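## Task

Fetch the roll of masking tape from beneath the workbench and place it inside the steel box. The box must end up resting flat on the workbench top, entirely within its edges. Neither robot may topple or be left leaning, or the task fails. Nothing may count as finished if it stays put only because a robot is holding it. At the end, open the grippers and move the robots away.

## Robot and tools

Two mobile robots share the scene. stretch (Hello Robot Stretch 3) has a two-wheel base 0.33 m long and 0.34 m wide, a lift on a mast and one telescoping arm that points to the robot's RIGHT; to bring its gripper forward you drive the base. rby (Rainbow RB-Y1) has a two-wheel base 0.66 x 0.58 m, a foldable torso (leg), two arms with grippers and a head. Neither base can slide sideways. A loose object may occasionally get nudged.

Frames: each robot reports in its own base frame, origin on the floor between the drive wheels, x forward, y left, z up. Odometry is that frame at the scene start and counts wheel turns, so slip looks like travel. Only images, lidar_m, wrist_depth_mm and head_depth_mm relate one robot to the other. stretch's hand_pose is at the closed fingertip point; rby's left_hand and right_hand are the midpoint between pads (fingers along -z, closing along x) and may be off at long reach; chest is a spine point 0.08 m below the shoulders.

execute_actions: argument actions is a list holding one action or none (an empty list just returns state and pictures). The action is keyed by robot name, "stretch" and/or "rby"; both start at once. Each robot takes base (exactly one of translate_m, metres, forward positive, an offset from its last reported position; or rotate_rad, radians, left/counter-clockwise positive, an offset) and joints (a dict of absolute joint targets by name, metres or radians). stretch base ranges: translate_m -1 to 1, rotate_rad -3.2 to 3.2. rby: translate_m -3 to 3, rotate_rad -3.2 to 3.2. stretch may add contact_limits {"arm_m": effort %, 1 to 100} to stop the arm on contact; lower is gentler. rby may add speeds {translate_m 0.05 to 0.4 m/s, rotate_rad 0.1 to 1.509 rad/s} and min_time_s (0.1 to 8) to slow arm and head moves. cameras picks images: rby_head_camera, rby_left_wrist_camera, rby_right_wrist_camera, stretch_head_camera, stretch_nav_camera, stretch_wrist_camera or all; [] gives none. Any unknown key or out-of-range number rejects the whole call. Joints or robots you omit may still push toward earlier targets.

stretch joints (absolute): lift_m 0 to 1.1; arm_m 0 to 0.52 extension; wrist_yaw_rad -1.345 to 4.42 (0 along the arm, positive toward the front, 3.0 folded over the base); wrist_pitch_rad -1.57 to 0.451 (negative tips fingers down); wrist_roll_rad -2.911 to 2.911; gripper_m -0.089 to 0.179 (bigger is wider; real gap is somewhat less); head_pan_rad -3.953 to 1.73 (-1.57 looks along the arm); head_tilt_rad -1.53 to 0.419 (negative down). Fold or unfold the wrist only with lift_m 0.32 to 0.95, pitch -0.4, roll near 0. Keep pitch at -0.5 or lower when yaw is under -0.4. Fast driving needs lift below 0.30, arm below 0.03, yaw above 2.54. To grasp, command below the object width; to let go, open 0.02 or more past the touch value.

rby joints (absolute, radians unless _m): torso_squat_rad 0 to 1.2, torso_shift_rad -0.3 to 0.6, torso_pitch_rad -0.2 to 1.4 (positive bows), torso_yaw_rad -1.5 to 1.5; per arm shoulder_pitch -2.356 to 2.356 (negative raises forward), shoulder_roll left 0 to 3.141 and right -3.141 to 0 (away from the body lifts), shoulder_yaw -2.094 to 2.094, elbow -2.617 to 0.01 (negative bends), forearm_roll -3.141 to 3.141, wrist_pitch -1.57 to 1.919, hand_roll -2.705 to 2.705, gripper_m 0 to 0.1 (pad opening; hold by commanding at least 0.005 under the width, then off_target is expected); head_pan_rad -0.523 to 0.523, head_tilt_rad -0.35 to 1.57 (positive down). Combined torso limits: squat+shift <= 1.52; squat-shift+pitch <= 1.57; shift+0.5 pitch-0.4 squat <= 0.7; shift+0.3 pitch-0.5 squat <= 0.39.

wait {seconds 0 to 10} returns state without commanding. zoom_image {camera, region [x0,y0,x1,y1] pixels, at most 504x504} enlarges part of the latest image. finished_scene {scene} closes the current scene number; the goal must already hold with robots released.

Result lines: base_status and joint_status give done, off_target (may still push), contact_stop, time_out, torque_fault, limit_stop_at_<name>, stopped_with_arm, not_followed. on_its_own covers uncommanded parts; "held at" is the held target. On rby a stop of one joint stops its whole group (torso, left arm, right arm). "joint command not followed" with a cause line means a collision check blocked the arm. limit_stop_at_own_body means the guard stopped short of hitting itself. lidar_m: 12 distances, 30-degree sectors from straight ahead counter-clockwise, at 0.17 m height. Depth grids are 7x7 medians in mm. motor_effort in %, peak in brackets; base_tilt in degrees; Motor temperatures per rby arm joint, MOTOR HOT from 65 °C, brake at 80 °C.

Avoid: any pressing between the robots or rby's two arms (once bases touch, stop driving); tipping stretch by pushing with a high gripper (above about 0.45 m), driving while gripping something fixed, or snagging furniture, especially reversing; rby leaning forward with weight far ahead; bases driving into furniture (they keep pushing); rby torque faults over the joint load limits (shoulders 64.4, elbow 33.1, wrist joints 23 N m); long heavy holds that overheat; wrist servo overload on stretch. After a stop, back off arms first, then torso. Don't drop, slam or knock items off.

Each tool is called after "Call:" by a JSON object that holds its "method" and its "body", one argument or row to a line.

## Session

Call:
{"method": "execute_actions", "body": {
  "actions": []
}}

Scene clock: 0.00 s.
Motor temperatures (°C, as the motors report them): left_arm=[27 27 28 33 30 30 31] | right_arm=[28 30 28 31 33 28 31]
stretch.base_odometry: x=+0.000 y=+0.000 heading=+0.000 (m, m, rad; stretch's odometry frame)
stretch.turned_by_wheels: +0.000 (rad since the last result)
stretch.turned_by_imu: +0.000 (rad since the last result)
stretch.base_tilt: forward=-1.4 right=+0.1 (deg)
stretch.lidar_m: 1.85 1.43 1.08 1.01 1.07 1.54 1.68 1.46 2.16 3.27 3.39 3.88
stretch.head_depth_mm: 1825 2587 3787 3739 3672 3654 2853 / 1803 2573 3782 3777 3712 3701 2875 / 1813 2579 3830 3812 2004 3666 2093 / 1818 2576 3855 3844 2004 2125 2120 / 1820 2586 3912 3890 3800 3766 2842 / 1831 2596 3714 3865 3830 3760 2839 / 1819 2546 2822 2822 2817 2816 2685
stretch.base_status: not commanded
stretch.joint_positions: lift_m=+0.451 arm_m=-0.003 wrist_yaw_rad=+3.090 wrist_pitch_rad=-0.338 wrist_roll_rad=-0.014 gripper_m=+0.037 head_pan_rad=-0.008 head_tilt_rad=+0.013
stretch.joint_status: not commanded
stretch.motor_effort: left_wheel=+0 right_wheel=+1 lift_m=+33 arm_m=-1 wrist_yaw_rad=-1 wrist_pitch_rad=+5 wrist_roll_rad=+0 gripper_m=-1 head_pan_rad=+0 head_tilt_rad=+2 (%)
stretch.hand_pose: x=-0.0091 y=+0.0913 z=+0.4822 quat_wxyz=(+0.136, +0.695, +0.102, +0.699) (m; stretch's base frame)
stretch.wrist_depth_mm: - 992 - 977 - - - / - - - - - - - / - - - - - - - / - - - - - - - / 891 898 - 896 929 913 906 / 744 753 - 755 771 760 761 / 657 650 632 657 665 656 659
rby.base_odometry: x=+0.000 y=+0.000 heading=+0.000 (m, m, rad; rby's odometry frame)
rby.base_status: not commanded
rby.joint_positions: torso_squat_rad=+0.350 torso_shift_rad=+0.000 torso_pitch_rad=+0.000 torso_yaw_rad=+0.000 left_shoulder_pitch_rad=-0.027 left_shoulder_roll_rad=+0.000 left_shoulder_yaw_rad=-0.002 left_elbow_rad=-0.259 left_forearm_roll_rad=+0.025 left_wrist_pitch_rad=-0.002 left_hand_roll_rad=-0.009 left_gripper_m=+0.100 right_shoulder_pitch_rad=-0.028 right_shoulder_roll_rad=-0.035 right_shoulder_yaw_rad=-0.021 right_elbow_rad=-0.292 right_forearm_roll_rad=-0.028 right_wrist_pitch_rad=+0.015 right_hand_roll_rad=+0.015 right_gripper_m=+0.101 head_pan_rad=+0.001 head_tilt_rad=+0.400
rby.joint_status: not commanded
rby.chest: x=-0.2282 y=-0.0001 z=+1.2475 quat_wxyz=(+1.000, +0.000, +0.000, +0.000) (m; rby's base frame)
rby.left_hand: x=-0.0827 y=+0.2186 z=+0.5770 quat_wxyz=(+0.990, -0.002, -0.143, +0.003) (m; rby's base frame)
rby.right_hand: x=-0.0703 y=-0.2474 z=+0.5800 quat_wxyz=(+0.988, -0.017, -0.151, -0.010) (m; rby's base frame)
pictures: rby_head_camera, rby_left_wrist_camera, rby_right_wrist_camera, stretch_head_camera (sideways: a quarter turn clockwise sets it upright), stretch_nav_camera (sideways: a quarter turn counterclockwise sets it upright), stretch_wrist_camera
camera_calibration (this result's frames):
rby_head_camera: T_world_to_cam=[[-0.00632273, -0.997948, -0.0637222, 0.0902451], [-0.325363, 0.0623091, -0.943534, 1.3541], [0.945568, 0.0147671, -0.325089, 0.619507], [0, 0, 0, 1]] pos_world=[-0.144642, -0.00346138, 1.48479]
rby_left_wrist_camera: T_world_to_cam=[[0.970154, -0.0336331, 0.240144, -0.0474824], [-0.182379, -0.753863, 0.631211, -0.198684], [0.159806, -0.65617, -0.737498, 0.658548], [0, 0, 0, 1]] pos_world=[-0.0954105, 0.280742, 0.622492]
rby_right_wrist_camera: T_world_to_cam=[[-0.962525, 0.15112, -0.225187, 0.106376], [-0.0276209, 0.771408, 0.635741, -0.150763], [0.269784, 0.618136, -0.738325, 0.68233], [0, 0, 0, 1]] pos_world=[-0.0858567, -0.321548, 0.623582]
stretch_head_camera: T_world_to_cam=[[0.0916479, -0.0134046, -0.995701, 1.31155], [-0.0111312, 0.999833, -0.0144847, 0.0218287], [0.995729, 0.0124108, 0.0914834, -0.165866], [0, 0, 0, 1]] pos_world=[0.0452, -0.0021858, 1.3214]
stretch_nav_camera: T_world_to_cam=[[-0.0267899, -0.00702451, 0.999616, -1.26427], [-0.0797587, -0.996772, -0.00914207, 0.0653917], [0.996454, -0.079973, 0.0261431, -0.0761868], [0, 0, 0, 1]] pos_world=[0.0472628, 0.0502069, 1.26637]
stretch_wrist_camera: T_world_to_cam=[[0.997753, -0.0381505, 0.0550751, -0.0211723], [0.0266046, -0.528842, -0.848303, 0.491005], [0.0614892, 0.847863, -0.526638, 0.345091], [0, 0, 0, 1]] pos_world=[-0.0131577, -0.0337334, 0.599426]
Images, in order (width x height): rby_head_camera 896x504, rby_left_wrist_camera 644x364, rby_right_wrist_camera 644x364, stretch_head_camera 896x504, stretch_nav_camera 672x504, stretch_wrist_camera 644x364.

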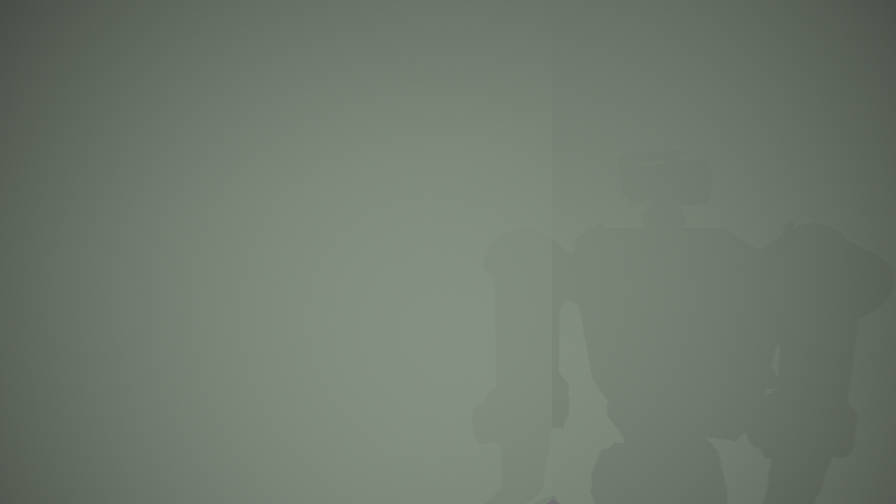

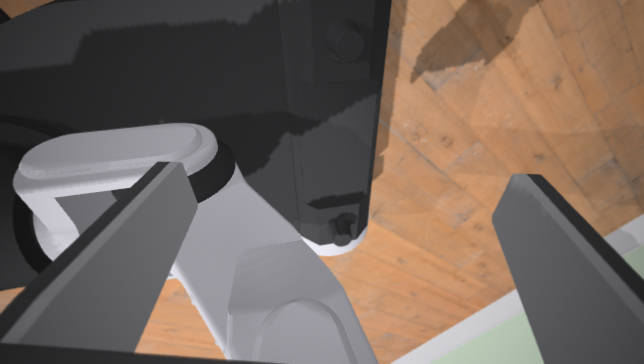

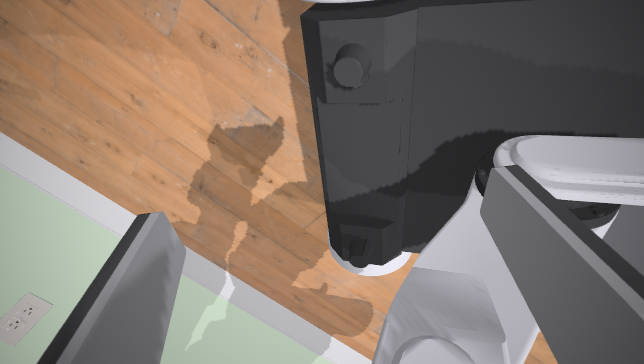

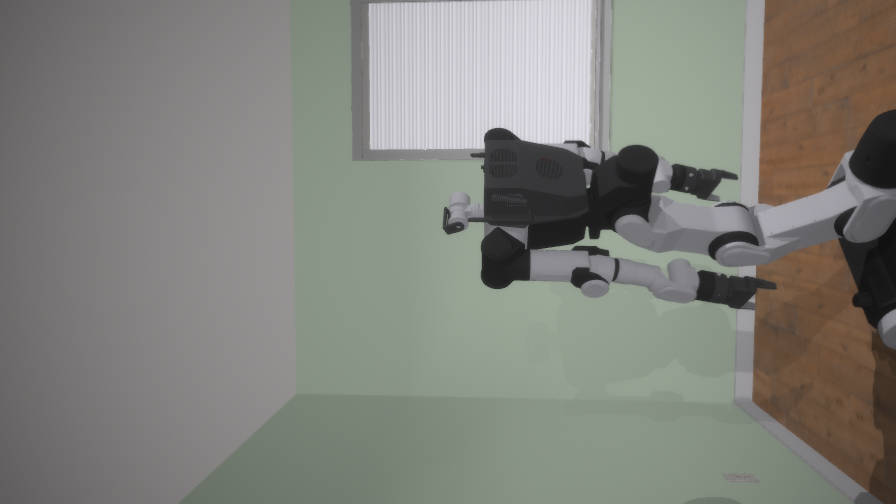

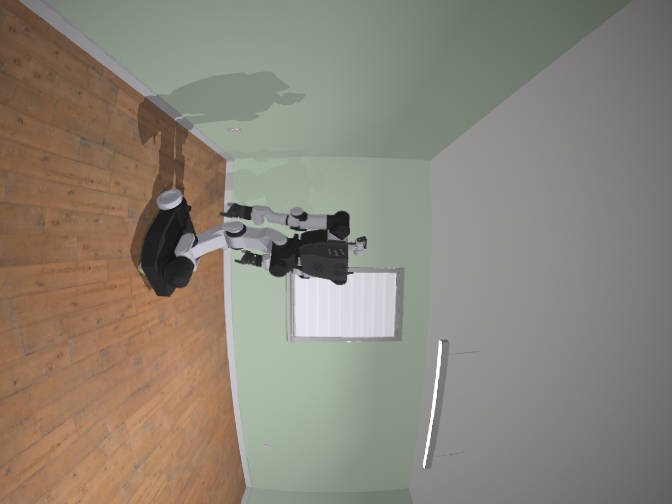

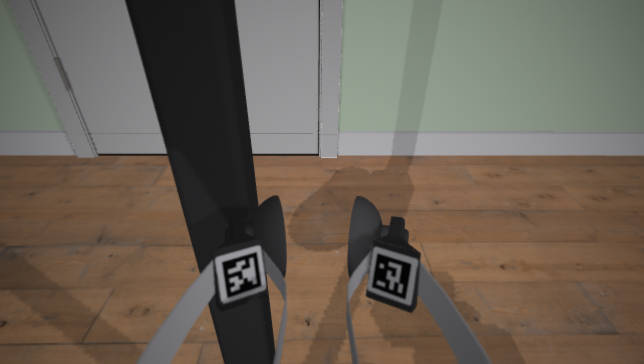

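Call:
{"method": "execute_actions", "body": {
  "actions": [
    {"rby":{"base":{"rotate_rad":-2.7},"joints":{"head_pan_rad":-0.3,"head_tilt_rad":0.3}},"stretch":{"base":{"rotate_rad":-2.0},"joints":{"lift_m":0.28,"head_pan_rad":-0.45,"head_tilt_rad":-0.45}}}
  ],
  "cameras": ["rby_head_camera","stretch_head_camera","stretch_nav_camera"]
}}

Scene clock: 31.77 s.
Motor temperatures (°C, as the motors report them): left_arm=[27 27 28 33 30 30 31] | right_arm=[28 29 28 31 33 28 31]
stretch.base_odometry: x=+0.000 y=+0.000 heading=-2.000 (m, m, rad; stretch's odometry frame)
stretch.turned_by_wheels: -2.000 (rad since the last result)
stretch.turned_by_imu: -1.973 (rad since the last result)
stretch.base_tilt: forward=-1.4 right=+0.1 (deg)
stretch.lidar_m: 2.33 3.28 3.63 3.80 2.39 1.32 1.06 1.01 1.12 1.73 1.46 2.16
stretch.head_depth_mm: 2063 2165 2246 1974 1868 1792 1485 / 2240 2347 2413 2097 2226 1841 1486 / 2408 2564 2568 2229 2425 1846 1488 / 2653 2804 2605 2391 2434 1842 1487 / 2900 3102 2598 2394 2439 1851 1490 / 3247 3473 3522 2738 2431 1862 1492 / 3547 3769 3992 3621 2454 1858 1496
stretch.base_status: done
stretch.joint_positions: lift_m=+0.281 arm_m=-0.003 wrist_yaw_rad=+3.090 wrist_pitch_rad=-0.338 wrist_roll_rad=-0.014 gripper_m=+0.037 head_pan_rad=-0.443 head_tilt_rad=-0.444
stretch.joint_status: all done
stretch.motor_effort: left_wheel=+2(11) right_wheel=-2(8) lift_m=+18(28) arm_m=+0(1) wrist_yaw_rad=+0(1) wrist_pitch_rad=+6(5) wrist_roll_rad=+0(0) gripper_m=-1(1) head_pan_rad=-4(37) head_tilt_rad=-2(29) (%)
stretch.hand_pose: x=-0.0091 y=+0.0913 z=+0.3116 quat_wxyz=(+0.137, +0.695, +0.102, +0.699) (m; stretch's base frame)
stretch.wrist_depth_mm: - - - - - - - / - - - - - - - / - - - - - - - / 773 771 - 780 790 781 776 / 624 634 - 632 640 641 648 / 539 526 - 533 547 533 538 / 461 - - - 461 464 464
rby.base_odometry: x=+0.000 y=+0.000 heading=-2.700 (m, m, rad; rby's odometry frame)
rby.base_status: done
rby.joint_positions: torso_squat_rad=+0.350 torso_shift_rad=+0.000 torso_pitch_rad=+0.000 torso_yaw_rad=+0.000 left_shoulder_pitch_rad=-0.027 left_shoulder_roll_rad=+0.000 left_shoulder_yaw_rad=-0.002 left_elbow_rad=-0.259 left_forearm_roll_rad=+0.025 left_wrist_pitch_rad=-0.002 left_hand_roll_rad=-0.009 left_gripper_m=+0.100 right_shoulder_pitch_rad=-0.028 right_shoulder_roll_rad=-0.035 right_shoulder_yaw_rad=-0.021 right_elbow_rad=-0.292 right_forearm_roll_rad=-0.028 right_wrist_pitch_rad=+0.015 right_hand_roll_rad=+0.015 right_gripper_m=+0.101 head_pan_rad=-0.300 head_tilt_rad=+0.300
rby.joint_status: all done
rby.chest: x=-0.2282 y=-0.0001 z=+1.2475 quat_wxyz=(+1.000, +0.000, +0.000, +0.000) (m; rby's base frame)
rby.left_hand: x=-0.0828 y=+0.2186 z=+0.5770 quat_wxyz=(+0.990, -0.002, -0.143, +0.003) (m; rby's base frame)
rby.right_hand: x=-0.0703 y=-0.2475 z=+0.5800 quat_wxyz=(+0.988, -0.017, -0.152, -0.010) (m; rby's base frame)
pictures: rby_head_camera, stretch_head_camera (sideways: a quarter turn clockwise sets it upright), stretch_nav_camera (sideways: a quarter turn counterclockwise sets it upright)
camera_calibration (this result's frames):
rby_head_camera: T_world_to_cam=[[-0.295567, -0.953166, -0.0641395, 0.0311916], [-0.201279, 0.127765, -0.971166, 1.41968], [0.933877, -0.274135, -0.229615, 0.47892], [0, 0, 0, 1]] pos_world=[-0.152283, -0.0203661, 1.49071]
stretch_head_camera: T_world_to_cam=[[-0.328708, 0.14195, -0.933703, 1.23281], [0.407183, 0.913336, -0.00449389, 0.00626423], [0.852146, -0.381665, -0.35802, 0.420133], [0, 0, 0, 1]] pos_world=[0.0446692, -0.0203692, 1.30152]
stretch_nav_camera: T_world_to_cam=[[0.374433, -0.185676, 0.908474, -1.14748], [-0.489297, -0.871801, 0.0234861, 0.0254161], [0.787647, -0.453307, -0.417282, 0.502258], [0, 0, 0, 1]] pos_world=[0.0464867, 0.0367763, 1.25144]
Images, in order (width x height): rby_head_camera 896x504, stretch_head_camera 896x504, stretch_nav_camera 672x504.

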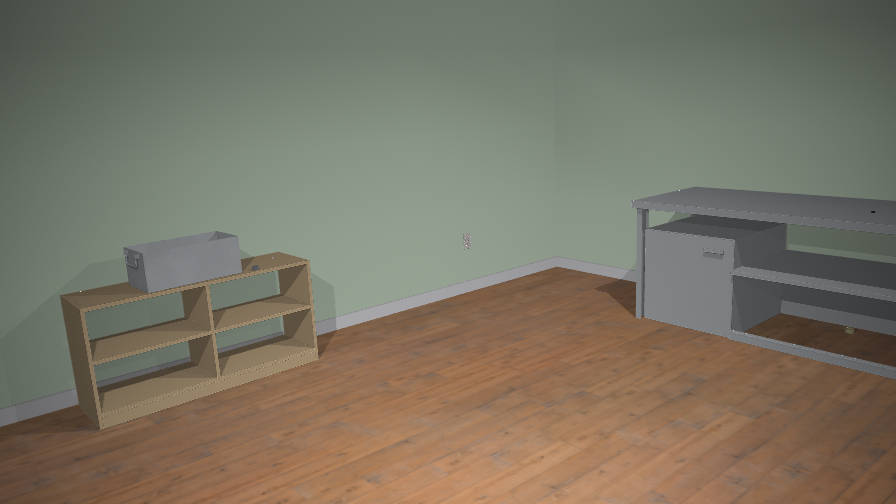

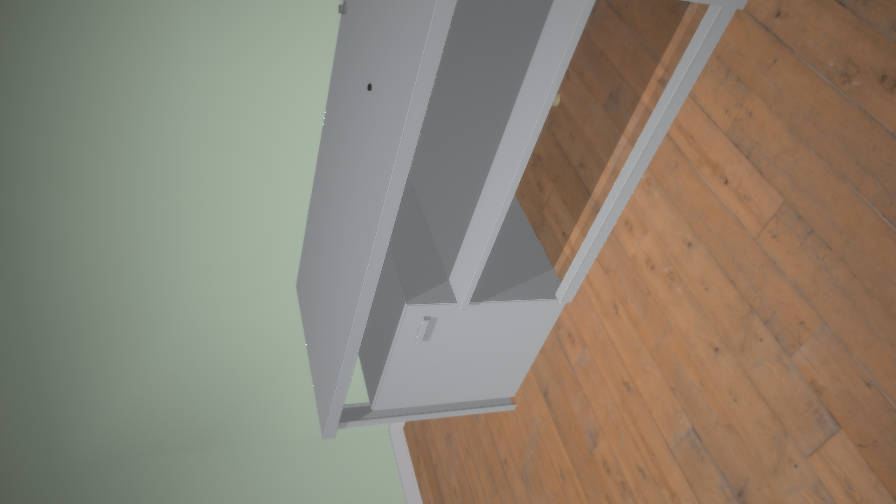

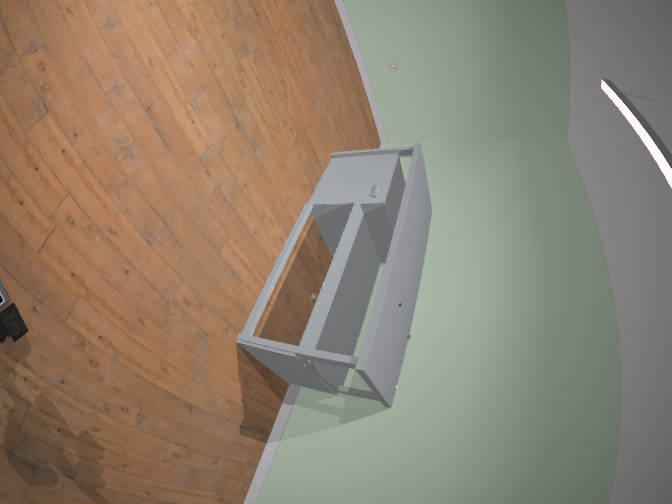

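Call:
{"method": "execute_actions", "body": {
  "actions": []
}}

Scene clock: 48.03 s.
Motor temperatures (°C, as the motors report them): left_arm=[27 27 28 33 30 30 31] | right_arm=[28 29 28 31 33 28 31]
stretch.base_odometry: x=+0.000 y=+0.000 heading=-2.000 (m, m, rad; stretch's odometry frame)
stretch.turned_by_wheels: +0.000 (rad since the last result)
stretch.turned_by_imu: -0.001 (rad since the last result)
stretch.base_tilt: forward=-1.4 right=+0.0 (deg)
stretch.lidar_m: 2.33 3.26 3.63 3.80 2.39 1.32 1.05 1.02 1.11 1.74 1.46 2.17
stretch.head_depth_mm: 2065 2183 2241 1974 1874 1797 1481 / 2220 2353 2397 2093 2225 1842 1481 / 2411 2553 2594 2252 2429 1842 1483 / 2646 2837 2591 2384 2441 1847 1484 / 2924 3128 2620 2384 2436 1851 1491 / 3244 3503 3511 2733 2434 1852 1491 / 3524 3772 - 3605 2465 1855 1489
stretch.base_status: done
stretch.joint_positions: lift_m=+0.281 arm_m=-0.003 wrist_yaw_rad=+3.090 wrist_pitch_rad=-0.338 wrist_roll_rad=-0.014 gripper_m=+0.037 head_pan_rad=-0.443 head_tilt_rad=-0.444
stretch.joint_status: all done
stretch.motor_effort: left_wheel=+2(11) right_wheel=-2(8) lift_m=+18(28) arm_m=-1(1) wrist_yaw_rad=+0(1) wrist_pitch_rad=+6(5) wrist_roll_rad=+0(0) gripper_m=-1(1) head_pan_rad=-4(37) head_tilt_rad=-3(29) (%)
stretch.hand_pose: x=-0.0091 y=+0.0913 z=+0.3116 quat_wxyz=(+0.137, +0.695, +0.102, +0.699) (m; stretch's base frame)
stretch.wrist_depth_mm: - - - - - - - / - - - - - - - / - - - 998 - - - / 768 773 - 780 792 805 790 / 626 624 - 626 665 637 641 / 531 535 - 523 550 534 533 / 465 - - - 462 465 460
rby.base_odometry: x=+0.000 y=+0.000 heading=-2.700 (m, m, rad; rby's odometry frame)
rby.base_status: done
rby.joint_positions: torso_squat_rad=+0.350 torso_shift_rad=+0.000 torso_pitch_rad=+0.000 torso_yaw_rad=+0.000 left_shoulder_pitch_rad=-0.027 left_shoulder_roll_rad=+0.000 left_shoulder_yaw_rad=-0.002 left_elbow_rad=-0.259 left_forearm_roll_rad=+0.025 left_wrist_pitch_rad=-0.002 left_hand_roll_rad=-0.009 left_gripper_m=+0.100 right_shoulder_pitch_rad=-0.028 right_shoulder_roll_rad=-0.035 right_shoulder_yaw_rad=-0.021 right_elbow_rad=-0.292 right_forearm_roll_rad=-0.028 right_wrist_pitch_rad=+0.015 right_hand_roll_rad=+0.015 right_gripper_m=+0.101 head_pan_rad=-0.300 head_tilt_rad=+0.300
rby.joint_status: all done
rby.chest: x=-0.2282 y=-0.0001 z=+1.2475 quat_wxyz=(+1.000, +0.000, +0.000, +0.000) (m; rby's base frame)
rby.left_hand: x=-0.0828 y=+0.2186 z=+0.5770 quat_wxyz=(+0.990, -0.002, -0.143, +0.003) (m; rby's base frame)
rby.right_hand: x=-0.0703 y=-0.2475 z=+0.5800 quat_wxyz=(+0.988, -0.017, -0.152, -0.010) (m; rby's base frame)
pictures: rby_head_camera, rby_left_wrist_camera, rby_right_wrist_camera, stretch_head_camera (sideways: a quarter turn clockwise sets it upright), stretch_nav_camera (sideways: a quarter turn counterclockwise sets it upright), stretch_wrist_camera
camera_calibration (this result's frames):
rby_head_camera: T_world_to_cam=[[-0.295567, -0.953166, -0.0641394, 0.0311915], [-0.201279, 0.127765, -0.971166, 1.41968], [0.933877, -0.274135, -0.229615, 0.47892], [0, 0, 0, 1]] pos_world=[-0.152282, -0.0203661, 1.49071]
rby_left_wrist_camera: T_world_to_cam=[[0.970132, -0.0336349, 0.240233, -0.0475152], [-0.182437, -0.753869, 0.631188, -0.198682], [0.159874, -0.656163, -0.737489, 0.658565], [0, 0, 0, 1]] pos_world=[-0.0954384, 0.280748, 0.622505]
rby_right_wrist_camera: T_world_to_cam=[[-0.962503, 0.151112, -0.225283, 0.106416], [-0.0276782, 0.771436, 0.635705, -0.150723], [0.269854, 0.618103, -0.738327, 0.682364], [0, 0, 0, 1]] pos_world=[-0.0858846, -0.321579, 0.623597]
stretch_head_camera: T_world_to_cam=[[-0.328708, 0.14195, -0.933703, 1.23281], [0.407183, 0.913336, -0.00449389, 0.00626423], [0.852146, -0.381665, -0.35802, 0.420133], [0, 0, 0, 1]] pos_world=[0.0446692, -0.0203692, 1.30152]
stretch_nav_camera: T_world_to_cam=[[0.374433, -0.185676, 0.908474, -1.14748], [-0.489297, -0.871801, 0.0234861, 0.0254161], [0.787647, -0.453307, -0.417282, 0.502258], [0, 0, 0, 1]] pos_world=[0.0464867, 0.0367763, 1.25144]
stretch_wrist_camera: T_world_to_cam=[[0.997754, -0.0381296, 0.0550701, -0.0117737], [0.0265878, -0.529166, -0.848101, 0.346171], [0.061479, 0.847661, -0.526964, 0.255384], [0, 0, 0, 1]] pos_world=[-0.0131575, -0.0337461, 0.428815]
Images, in order (width x height): rby_head_camera 896x504, rby_left_wrist_camera 644x364, rby_right_wrist_camera 644x364, stretch_head_camera 896x504, stretch_nav_camera 672x504, stretch_wrist_camera 644x364.

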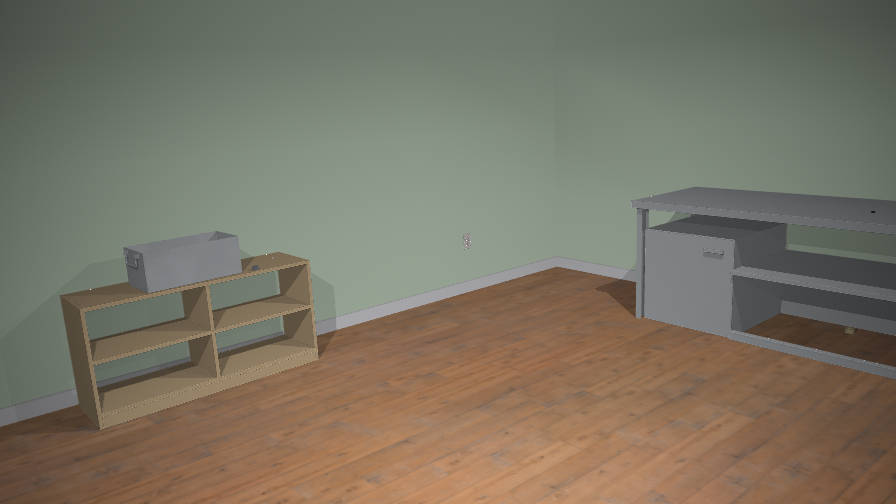

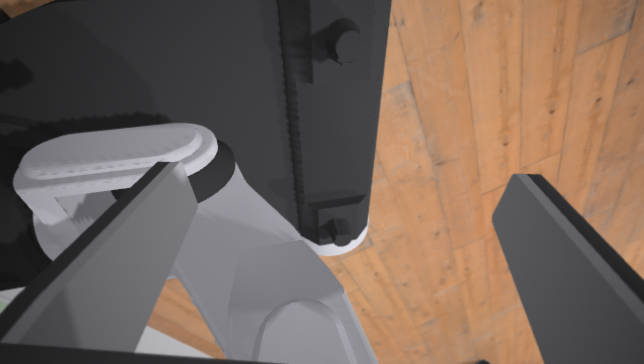

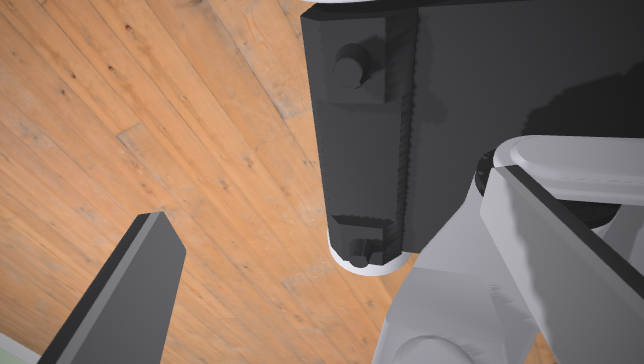

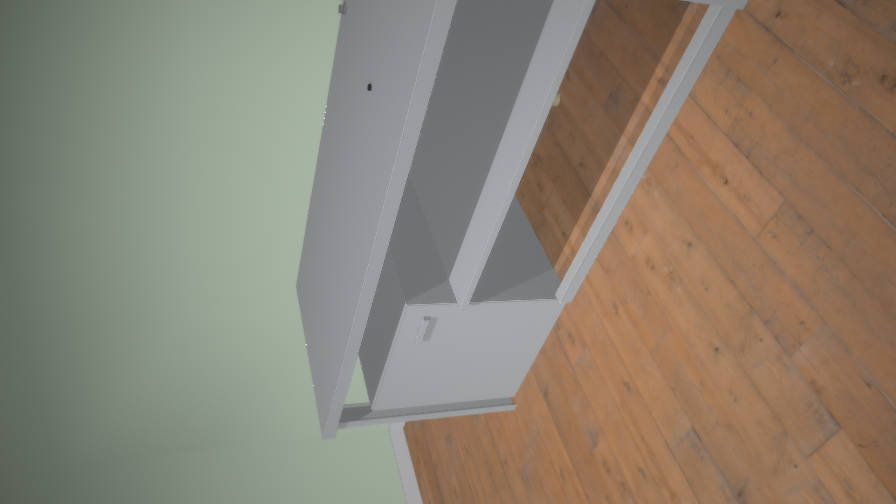

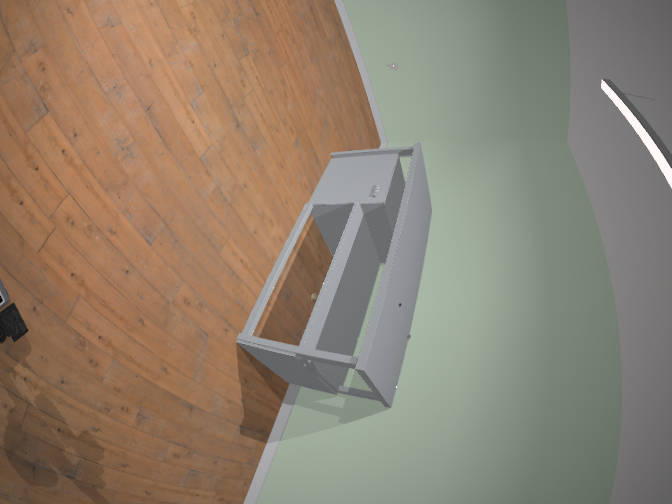

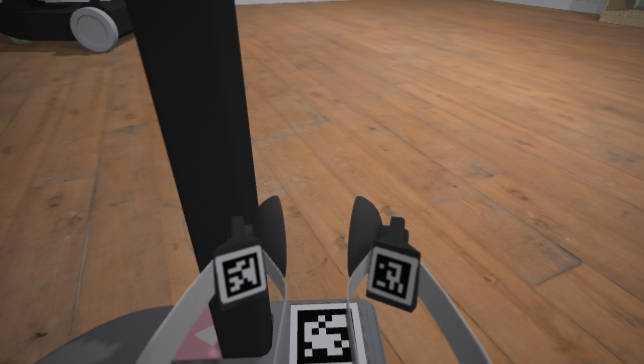

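Call:
{"method": "zoom_image", "body": {
  "camera": "stretch_head_camera",
  "region": [480, 0, 780, 170]
}}

Call:
{"method": "zoom_image", "body": {
  "camera": "stretch_head_camera",
  "region": [300, 250, 640, 450]
}}

Call:
{"method": "zoom_image", "body": {
  "camera": "rby_head_camera",
  "region": [40, 210, 340, 440]
}}

Call:
{"method": "zoom_image", "body": {
  "camera": "rby_head_camera",
  "region": [620, 170, 896, 390]
}}

Region (480, 0, 780, 170) of stretch_head_camera's 896x504 image, scaled by 1.680, with more detail than that image has; it fills the top 286 rows of this view, and the rest is white.

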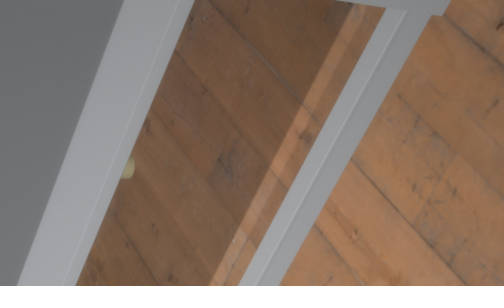

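Region (300, 250, 640, 450) of stretch_head_camera's 896x504 image, scaled by 1.482, with more detail than that image has; it fills the top 296 rows of this view, and the rest is white.

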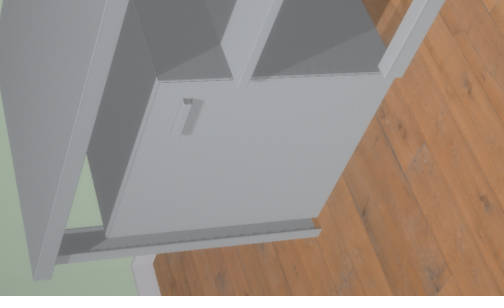

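Region (40, 210, 340, 440) of rby_head_camera's 896x504 image, scaled by 1.680, with more detail than that image has; it fills the top 386 rows of this view, and the rest is white.

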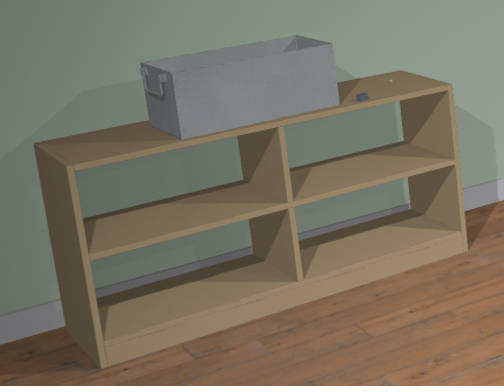

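Region (620, 170, 896, 390) of rby_head_camera's 896x504 image, scaled by 1.826, with more detail than that image has; it fills the top 402 rows of this view, and the rest is white.

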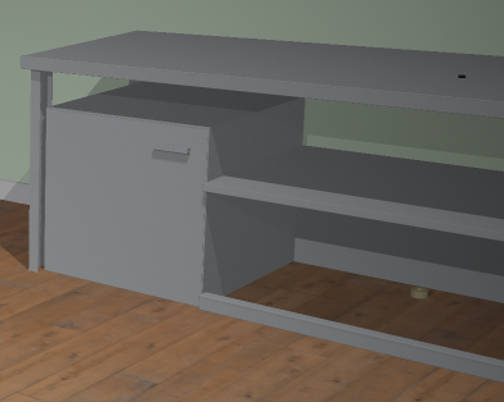

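Call:
{"method": "execute_actions", "body": {
  "actions": [
    {"stretch": {"base": {"rotate_rad": -0.33}, "joints": {"head_pan_rad": -0.3, "head_tilt_rad": -0.5}}, "rby": {"joints": {"head_pan_rad": 0.0}}}
  ],
  "cameras": ["rby_head_camera", "stretch_head_camera"]
}}

Scene clock: 169.47 s.
Motor temperatures (°C, as the motors report them): left_arm=[27 27 28 32 30 30 31] | right_arm=[28 29 28 31 33 28 31]
stretch.base_odometry: x=+0.000 y=+0.000 heading=-2.330 (m, m, rad; stretch's odometry frame)
stretch.turned_by_wheels: -0.330 (rad since the last result)
stretch.turned_by_imu: -0.326 (rad since the last result)
stretch.base_tilt: forward=-1.4 right=+0.0 (deg)
stretch.lidar_m: 2.17 3.64 3.27 4.18 2.19 1.88 1.17 1.01 1.03 1.24 2.13 1.46
stretch.head_depth_mm: 1888 2000 2050 2102 2073 1733 1430 / 1984 2126 2059 1597 1751 1743 1426 / 2097 2235 2050 1990 2160 1738 1427 / 2227 2382 2075 2248 2241 1746 1430 / 2371 2572 2318 2393 2199 1750 1429 / 2536 2762 2314 2373 2269 1746 1433 / 2733 2996 2337 2385 2270 1760 1435
stretch.base_status: done
stretch.joint_positions: lift_m=+0.281 arm_m=-0.003 wrist_yaw_rad=+3.090 wrist_pitch_rad=-0.338 wrist_roll_rad=-0.014 gripper_m=+0.037 head_pan_rad=-0.307 head_tilt_rad=-0.494
stretch.joint_status: all done
stretch.motor_effort: left_wheel=+2(9) right_wheel=-2(9) lift_m=+18(18) arm_m=-1(1) wrist_yaw_rad=+1(1) wrist_pitch_rad=+6(5) wrist_roll_rad=+0(0) gripper_m=-1(0) head_pan_rad=+4(22) head_tilt_rad=-3(9) (%)
stretch.hand_pose: x=-0.0091 y=+0.0913 z=+0.3116 quat_wxyz=(+0.137, +0.695, +0.102, +0.699) (m; stretch's base frame)
stretch.wrist_depth_mm: - - - - - - - / - - - - - - - / - 995 - - - - - / 785 784 - 779 792 800 802 / 631 628 - 653 648 647 655 / 531 529 - 537 550 542 542 / 470 - - - 458 456 462
rby.base_odometry: x=+0.000 y=+0.000 heading=-2.700 (m, m, rad; rby's odometry frame)
rby.base_status: not commanded
rby.joint_positions: torso_squat_rad=+0.350 torso_shift_rad=+0.000 torso_pitch_rad=+0.000 torso_yaw_rad=+0.000 left_shoulder_pitch_rad=-0.027 left_shoulder_roll_rad=+0.000 left_shoulder_yaw_rad=-0.002 left_elbow_rad=-0.259 left_forearm_roll_rad=+0.025 left_wrist_pitch_rad=-0.002 left_hand_roll_rad=-0.009 left_gripper_m=+0.100 right_shoulder_pitch_rad=-0.028 right_shoulder_roll_rad=-0.035 right_shoulder_yaw_rad=-0.021 right_elbow_rad=-0.292 right_forearm_roll_rad=-0.028 right_wrist_pitch_rad=+0.015 right_hand_roll_rad=+0.015 right_gripper_m=+0.101 head_pan_rad=+0.000 head_tilt_rad=+0.300
rby.joint_status: all done
rby.chest: x=-0.2282 y=-0.0001 z=+1.2475 quat_wxyz=(+1.000, +0.000, +0.000, +0.000) (m; rby's base frame)
rby.left_hand: x=-0.0828 y=+0.2186 z=+0.5770 quat_wxyz=(+0.990, -0.002, -0.143, +0.003) (m; rby's base frame)
rby.right_hand: x=-0.0703 y=-0.2475 z=+0.5800 quat_wxyz=(+0.988, -0.017, -0.152, -0.010) (m; rby's base frame)
pictures: rby_head_camera, stretch_head_camera (sideways: a quarter turn clockwise sets it upright)
camera_calibration (this result's frames):
rby_head_camera: T_world_to_cam=[[-0.000708615, -0.997943, -0.0641053, 0.0919561], [-0.229885, 0.062551, -0.971206, 1.41382], [0.973218, 0.0140486, -0.229456, 0.486874], [0, 0, 0, 1]] pos_world=[-0.148754, -0.00350889, 1.49072]
stretch_head_camera: T_world_to_cam=[[-0.388263, 0.109893, -0.914973, 1.20873], [0.279585, 0.960115, -0.00332522, 0.00552086], [0.878114, -0.257104, -0.403502, 0.479162], [0, 0, 0, 1]] pos_world=[0.0470032, -0.0149375, 1.29932]
Images, in order (width x height): rby_head_camera 896x504, stretch_head_camera 896x504.

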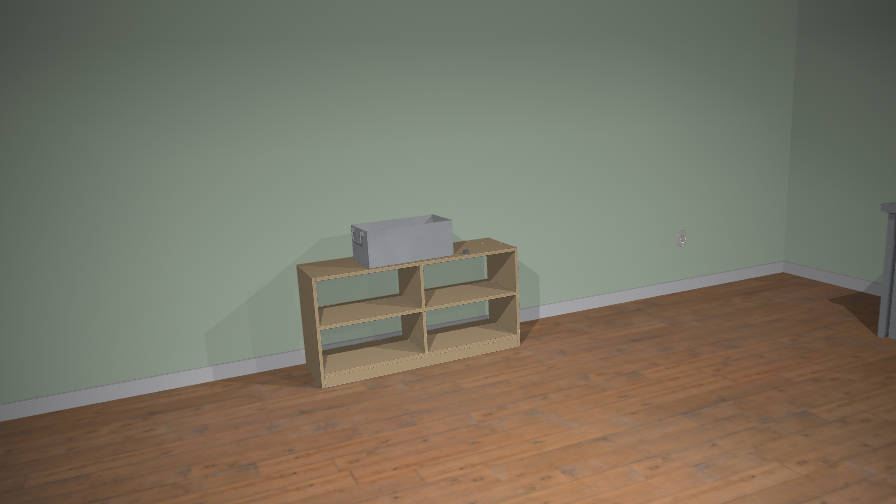

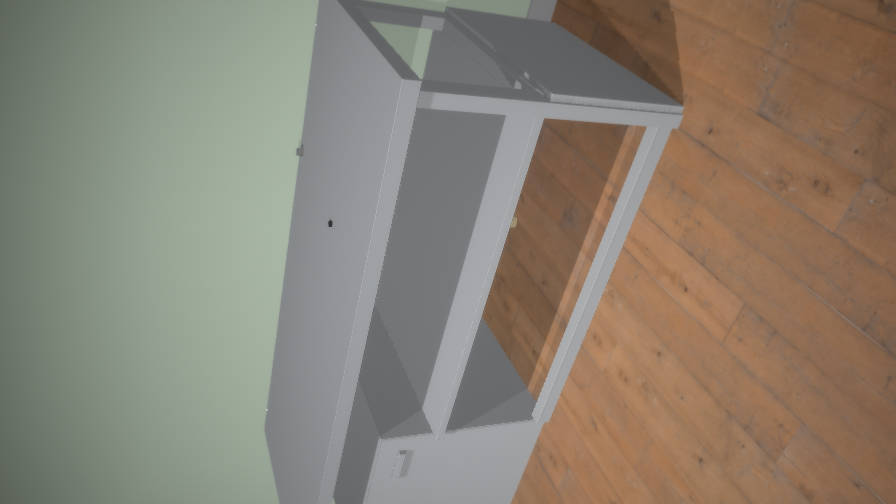

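Call:
{"method": "zoom_image", "body": {
  "camera": "stretch_head_camera",
  "region": [480, 60, 720, 260]
}}

Call:
{"method": "zoom_image", "body": {
  "camera": "rby_head_camera",
  "region": [280, 200, 540, 400]
}}

Region (480, 60, 720, 260) of stretch_head_camera's 896x504 image, scaled by 2.100, with more detail than that image has.

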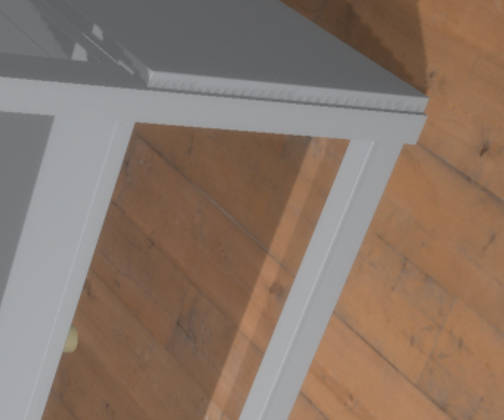

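Region (280, 200, 540, 400) of rby_head_camera's 896x504 image, scaled by 1.938, with more detail than that image has; it fills the top 388 rows of this view, and the rest is white.

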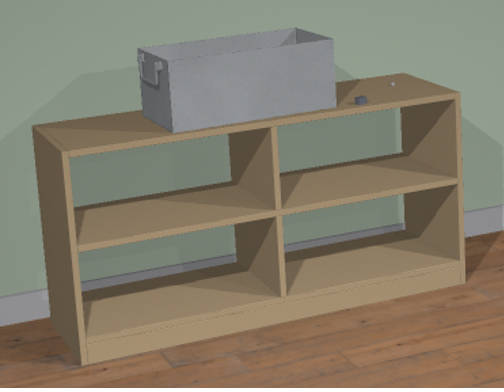

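Call:
{"method": "execute_actions", "body": {
  "actions": [
    {"stretch": {"base": {"translate_m": 1.0}, "joints": {"head_pan_rad": -0.6, "head_tilt_rad": -0.85}}, "rby": {"base": {"translate_m": 1.5}, "joints": {"torso_squat_rad": 0.69, "torso_shift_rad": 0.175, "torso_pitch_rad": 0.6, "head_tilt_rad": -0.13, "head_pan_rad": 0.05, "left_shoulder_pitch_rad": -0.1026, "left_shoulder_roll_rad": 0.8824, "left_shoulder_yaw_rad": 0.3385, "left_elbow_rad": -1.7225, "left_forearm_roll_rad": 2.5679, "left_wrist_pitch_rad": 1.0869, "left_hand_roll_rad": -1.7355, "left_gripper_m": 0.06, "right_shoulder_pitch_rad": -0.3766, "right_shoulder_roll_rad": -1.063, "right_shoulder_yaw_rad": -0.1884, "right_elbow_rad": -1.1651, "right_forearm_roll_rad": -2.7016, "right_wrist_pitch_rad": 1.4358, "right_hand_roll_rad": 1.8565, "right_gripper_m": 0.06}, "min_time_s": 3.0}}
  ],
  "cameras": ["rby_head_camera", "stretch_head_camera"]
}}

Scene clock: 208.70 s.
Motor temperatures (°C, as the motors report them): left_arm=[27 27 28 33 30 30 31] | right_arm=[28 29 28 31 33 28 31]
stretch.base_odometry: x=-0.688 y=-0.726 heading=-2.330 (m, m, rad; stretch's odometry frame)
stretch.turned_by_wheels: +0.000 (rad since the last result)
stretch.turned_by_imu: -0.004 (rad since the last result)
stretch.base_tilt: forward=-1.4 right=+0.1 (deg)
stretch.lidar_m: 1.17 1.65 2.72 3.02 2.33 3.23 2.00 1.78 1.77 1.64 0.75 1.41
stretch.head_depth_mm: 1258 1130 871 1165 1108 1310 1179 / 1293 1133 875 1197 1453 1330 1180 / 1323 1141 879 1230 1488 1337 1183 / 1372 1143 884 1239 1524 1348 1183 / 1392 1149 915 1236 1567 1351 1182 / 1427 1161 951 1278 1570 1355 1187 / 1471 1161 955 1315 1533 1354 1190
stretch.base_status: done
stretch.joint_positions: lift_m=+0.281 arm_m=-0.003 wrist_yaw_rad=+3.090 wrist_pitch_rad=-0.338 wrist_roll_rad=-0.014 gripper_m=+0.037 head_pan_rad=-0.593 head_tilt_rad=-0.840
stretch.joint_status: all done
stretch.motor_effort: left_wheel=+2(11) right_wheel=-2(6) lift_m=+19(19) arm_m=-1(1) wrist_yaw_rad=+0(1) wrist_pitch_rad=+6(5) wrist_roll_rad=+0(0) gripper_m=-2(1) head_pan_rad=-4(31) head_tilt_rad=-4(27) (%)
stretch.hand_pose: x=-0.0091 y=+0.0913 z=+0.3116 quat_wxyz=(+0.137, +0.695, +0.102, +0.699) (m; stretch's base frame)
stretch.wrist_depth_mm: - - - - - - - / - - - - - - - / - 992 - - - - - / 776 773 - 784 776 803 818 / 636 616 - 637 654 639 643 / 525 531 - 542 549 535 541 / 465 - - - 459 458 472
rby.base_odometry: x=-1.356 y=-0.641 heading=-2.700 (m, m, rad; rby's odometry frame)
rby.base_status: done
rby.joint_positions: torso_squat_rad=+0.690 torso_shift_rad=+0.175 torso_pitch_rad=+0.600 torso_yaw_rad=+0.000 left_shoulder_pitch_rad=-0.102 left_shoulder_roll_rad=+0.882 left_shoulder_yaw_rad=+0.338 left_elbow_rad=-1.723 left_forearm_roll_rad=+2.568 left_wrist_pitch_rad=+1.087 left_hand_roll_rad=-1.735 left_gripper_m=+0.060 right_shoulder_pitch_rad=-0.376 right_shoulder_roll_rad=-1.063 right_shoulder_yaw_rad=-0.188 right_elbow_rad=-1.165 right_forearm_roll_rad=-2.702 right_wrist_pitch_rad=+1.436 right_hand_roll_rad=+1.856 right_gripper_m=+0.060 head_pan_rad=+0.050 head_tilt_rad=-0.130
rby.joint_status: all done
rby.chest: x=+0.0408 y=-0.0001 z=+1.0675 quat_wxyz=(+0.955, +0.000, +0.296, +0.000) (m; rby's base frame)
rby.left_hand: x=+0.4066 y=+0.2812 z=+0.9130 quat_wxyz=(+0.617, -0.346, -0.617, -0.346) (m; rby's base frame)
rby.right_hand: x=+0.4363 y=-0.3541 z=+0.9027 quat_wxyz=(+0.603, +0.370, -0.603, +0.370) (m; rby's base frame)
pictures: rby_head_camera, stretch_head_camera (sideways: a quarter turn clockwise sets it upright)
camera_calibration (this result's frames):
rby_head_camera: T_world_to_cam=[[0.0293424, -0.995413, -0.0910632, 0.105363], [-0.393943, 0.0722127, -0.916294, 1.24113], [0.918667, 0.06276, -0.390017, 0.271903], [0, 0, 0, 1]] pos_world=[0.236055, -0.00181006, 1.25288]
stretch_head_camera: T_world_to_cam=[[-0.578983, 0.375124, -0.723921, 0.960793], [0.539368, 0.842055, 0.00495917, -0.00684882], [0.611442, -0.387588, -0.689865, 0.853354], [0, 0, 0, 1]] pos_world=[0.0382006, -0.023899, 1.28427]
Images, in order (width x height): rby_head_camera 896x504, stretch_head_camera 896x504.

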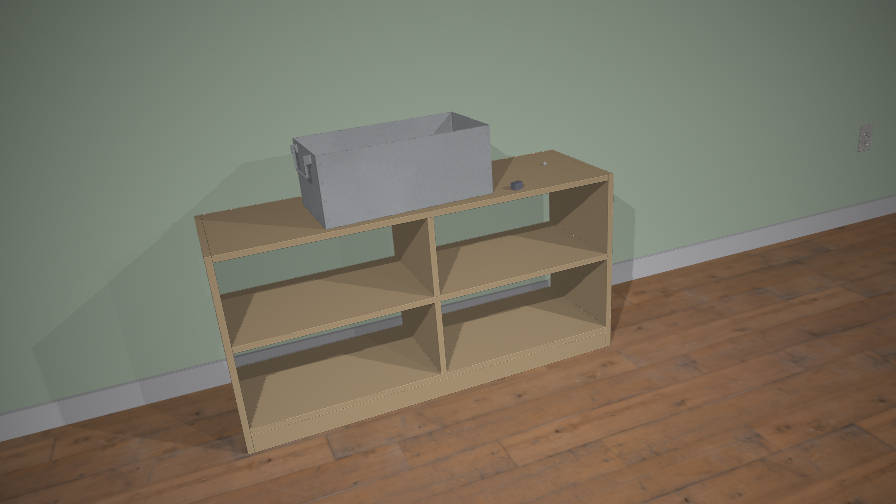

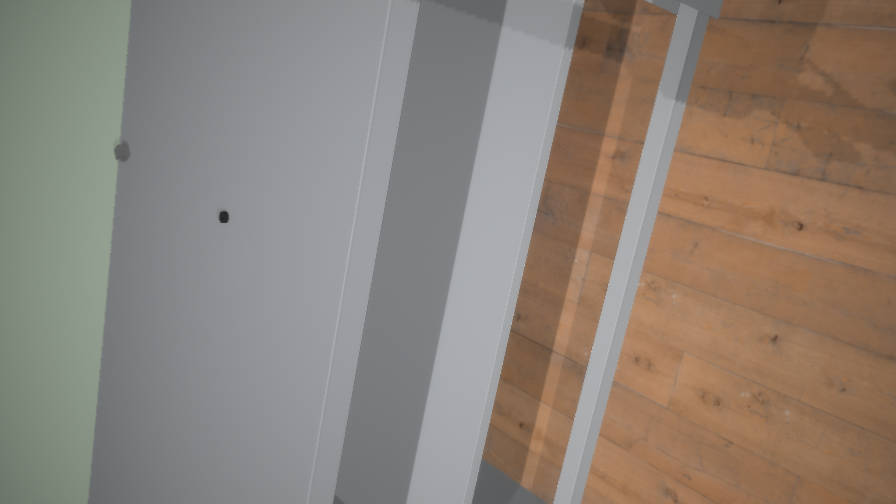

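Call:
{"method": "zoom_image", "body": {
  "camera": "stretch_head_camera",
  "region": [560, 0, 760, 160]
}}

Call:
{"method": "zoom_image", "body": {
  "camera": "stretch_head_camera",
  "region": [440, 344, 640, 504]
}}

Call:
{"method": "zoom_image", "body": {
  "camera": "rby_head_camera",
  "region": [180, 90, 640, 290]
}}

Call:
{"method": "zoom_image", "body": {
  "camera": "rby_head_camera",
  "region": [200, 300, 640, 470]
}}

Region (560, 0, 760, 160) of stretch_head_camera's 896x504 image, scaled by 2.520, with more detail than that image has; it fills the top 403 rows of this view, and the rest is white.

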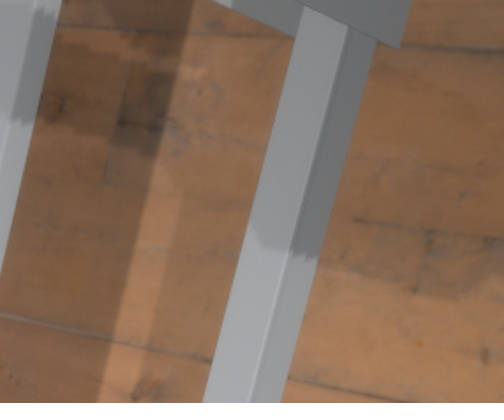

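Region (440, 344, 640, 504) of stretch_head_camera's 896x504 image, scaled by 2.520, with more detail than that image has; it fills the top 403 rows of this view, and the rest is white.

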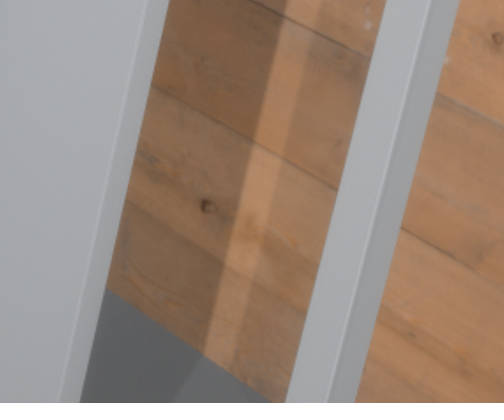

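Region (180, 90, 640, 290) of rby_head_camera's 896x504 image, scaled by 1.096, with more detail than that image has; it fills the top 219 rows of this view, and the rest is white.

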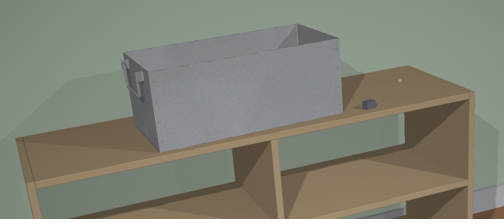

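Region (200, 300, 640, 470) of rby_head_camera's 896x504 image, scaled by 1.145, with more detail than that image has; it fills the top 195 rows of this view, and the rest is white.

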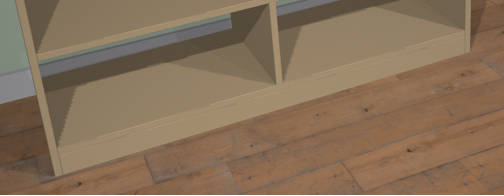

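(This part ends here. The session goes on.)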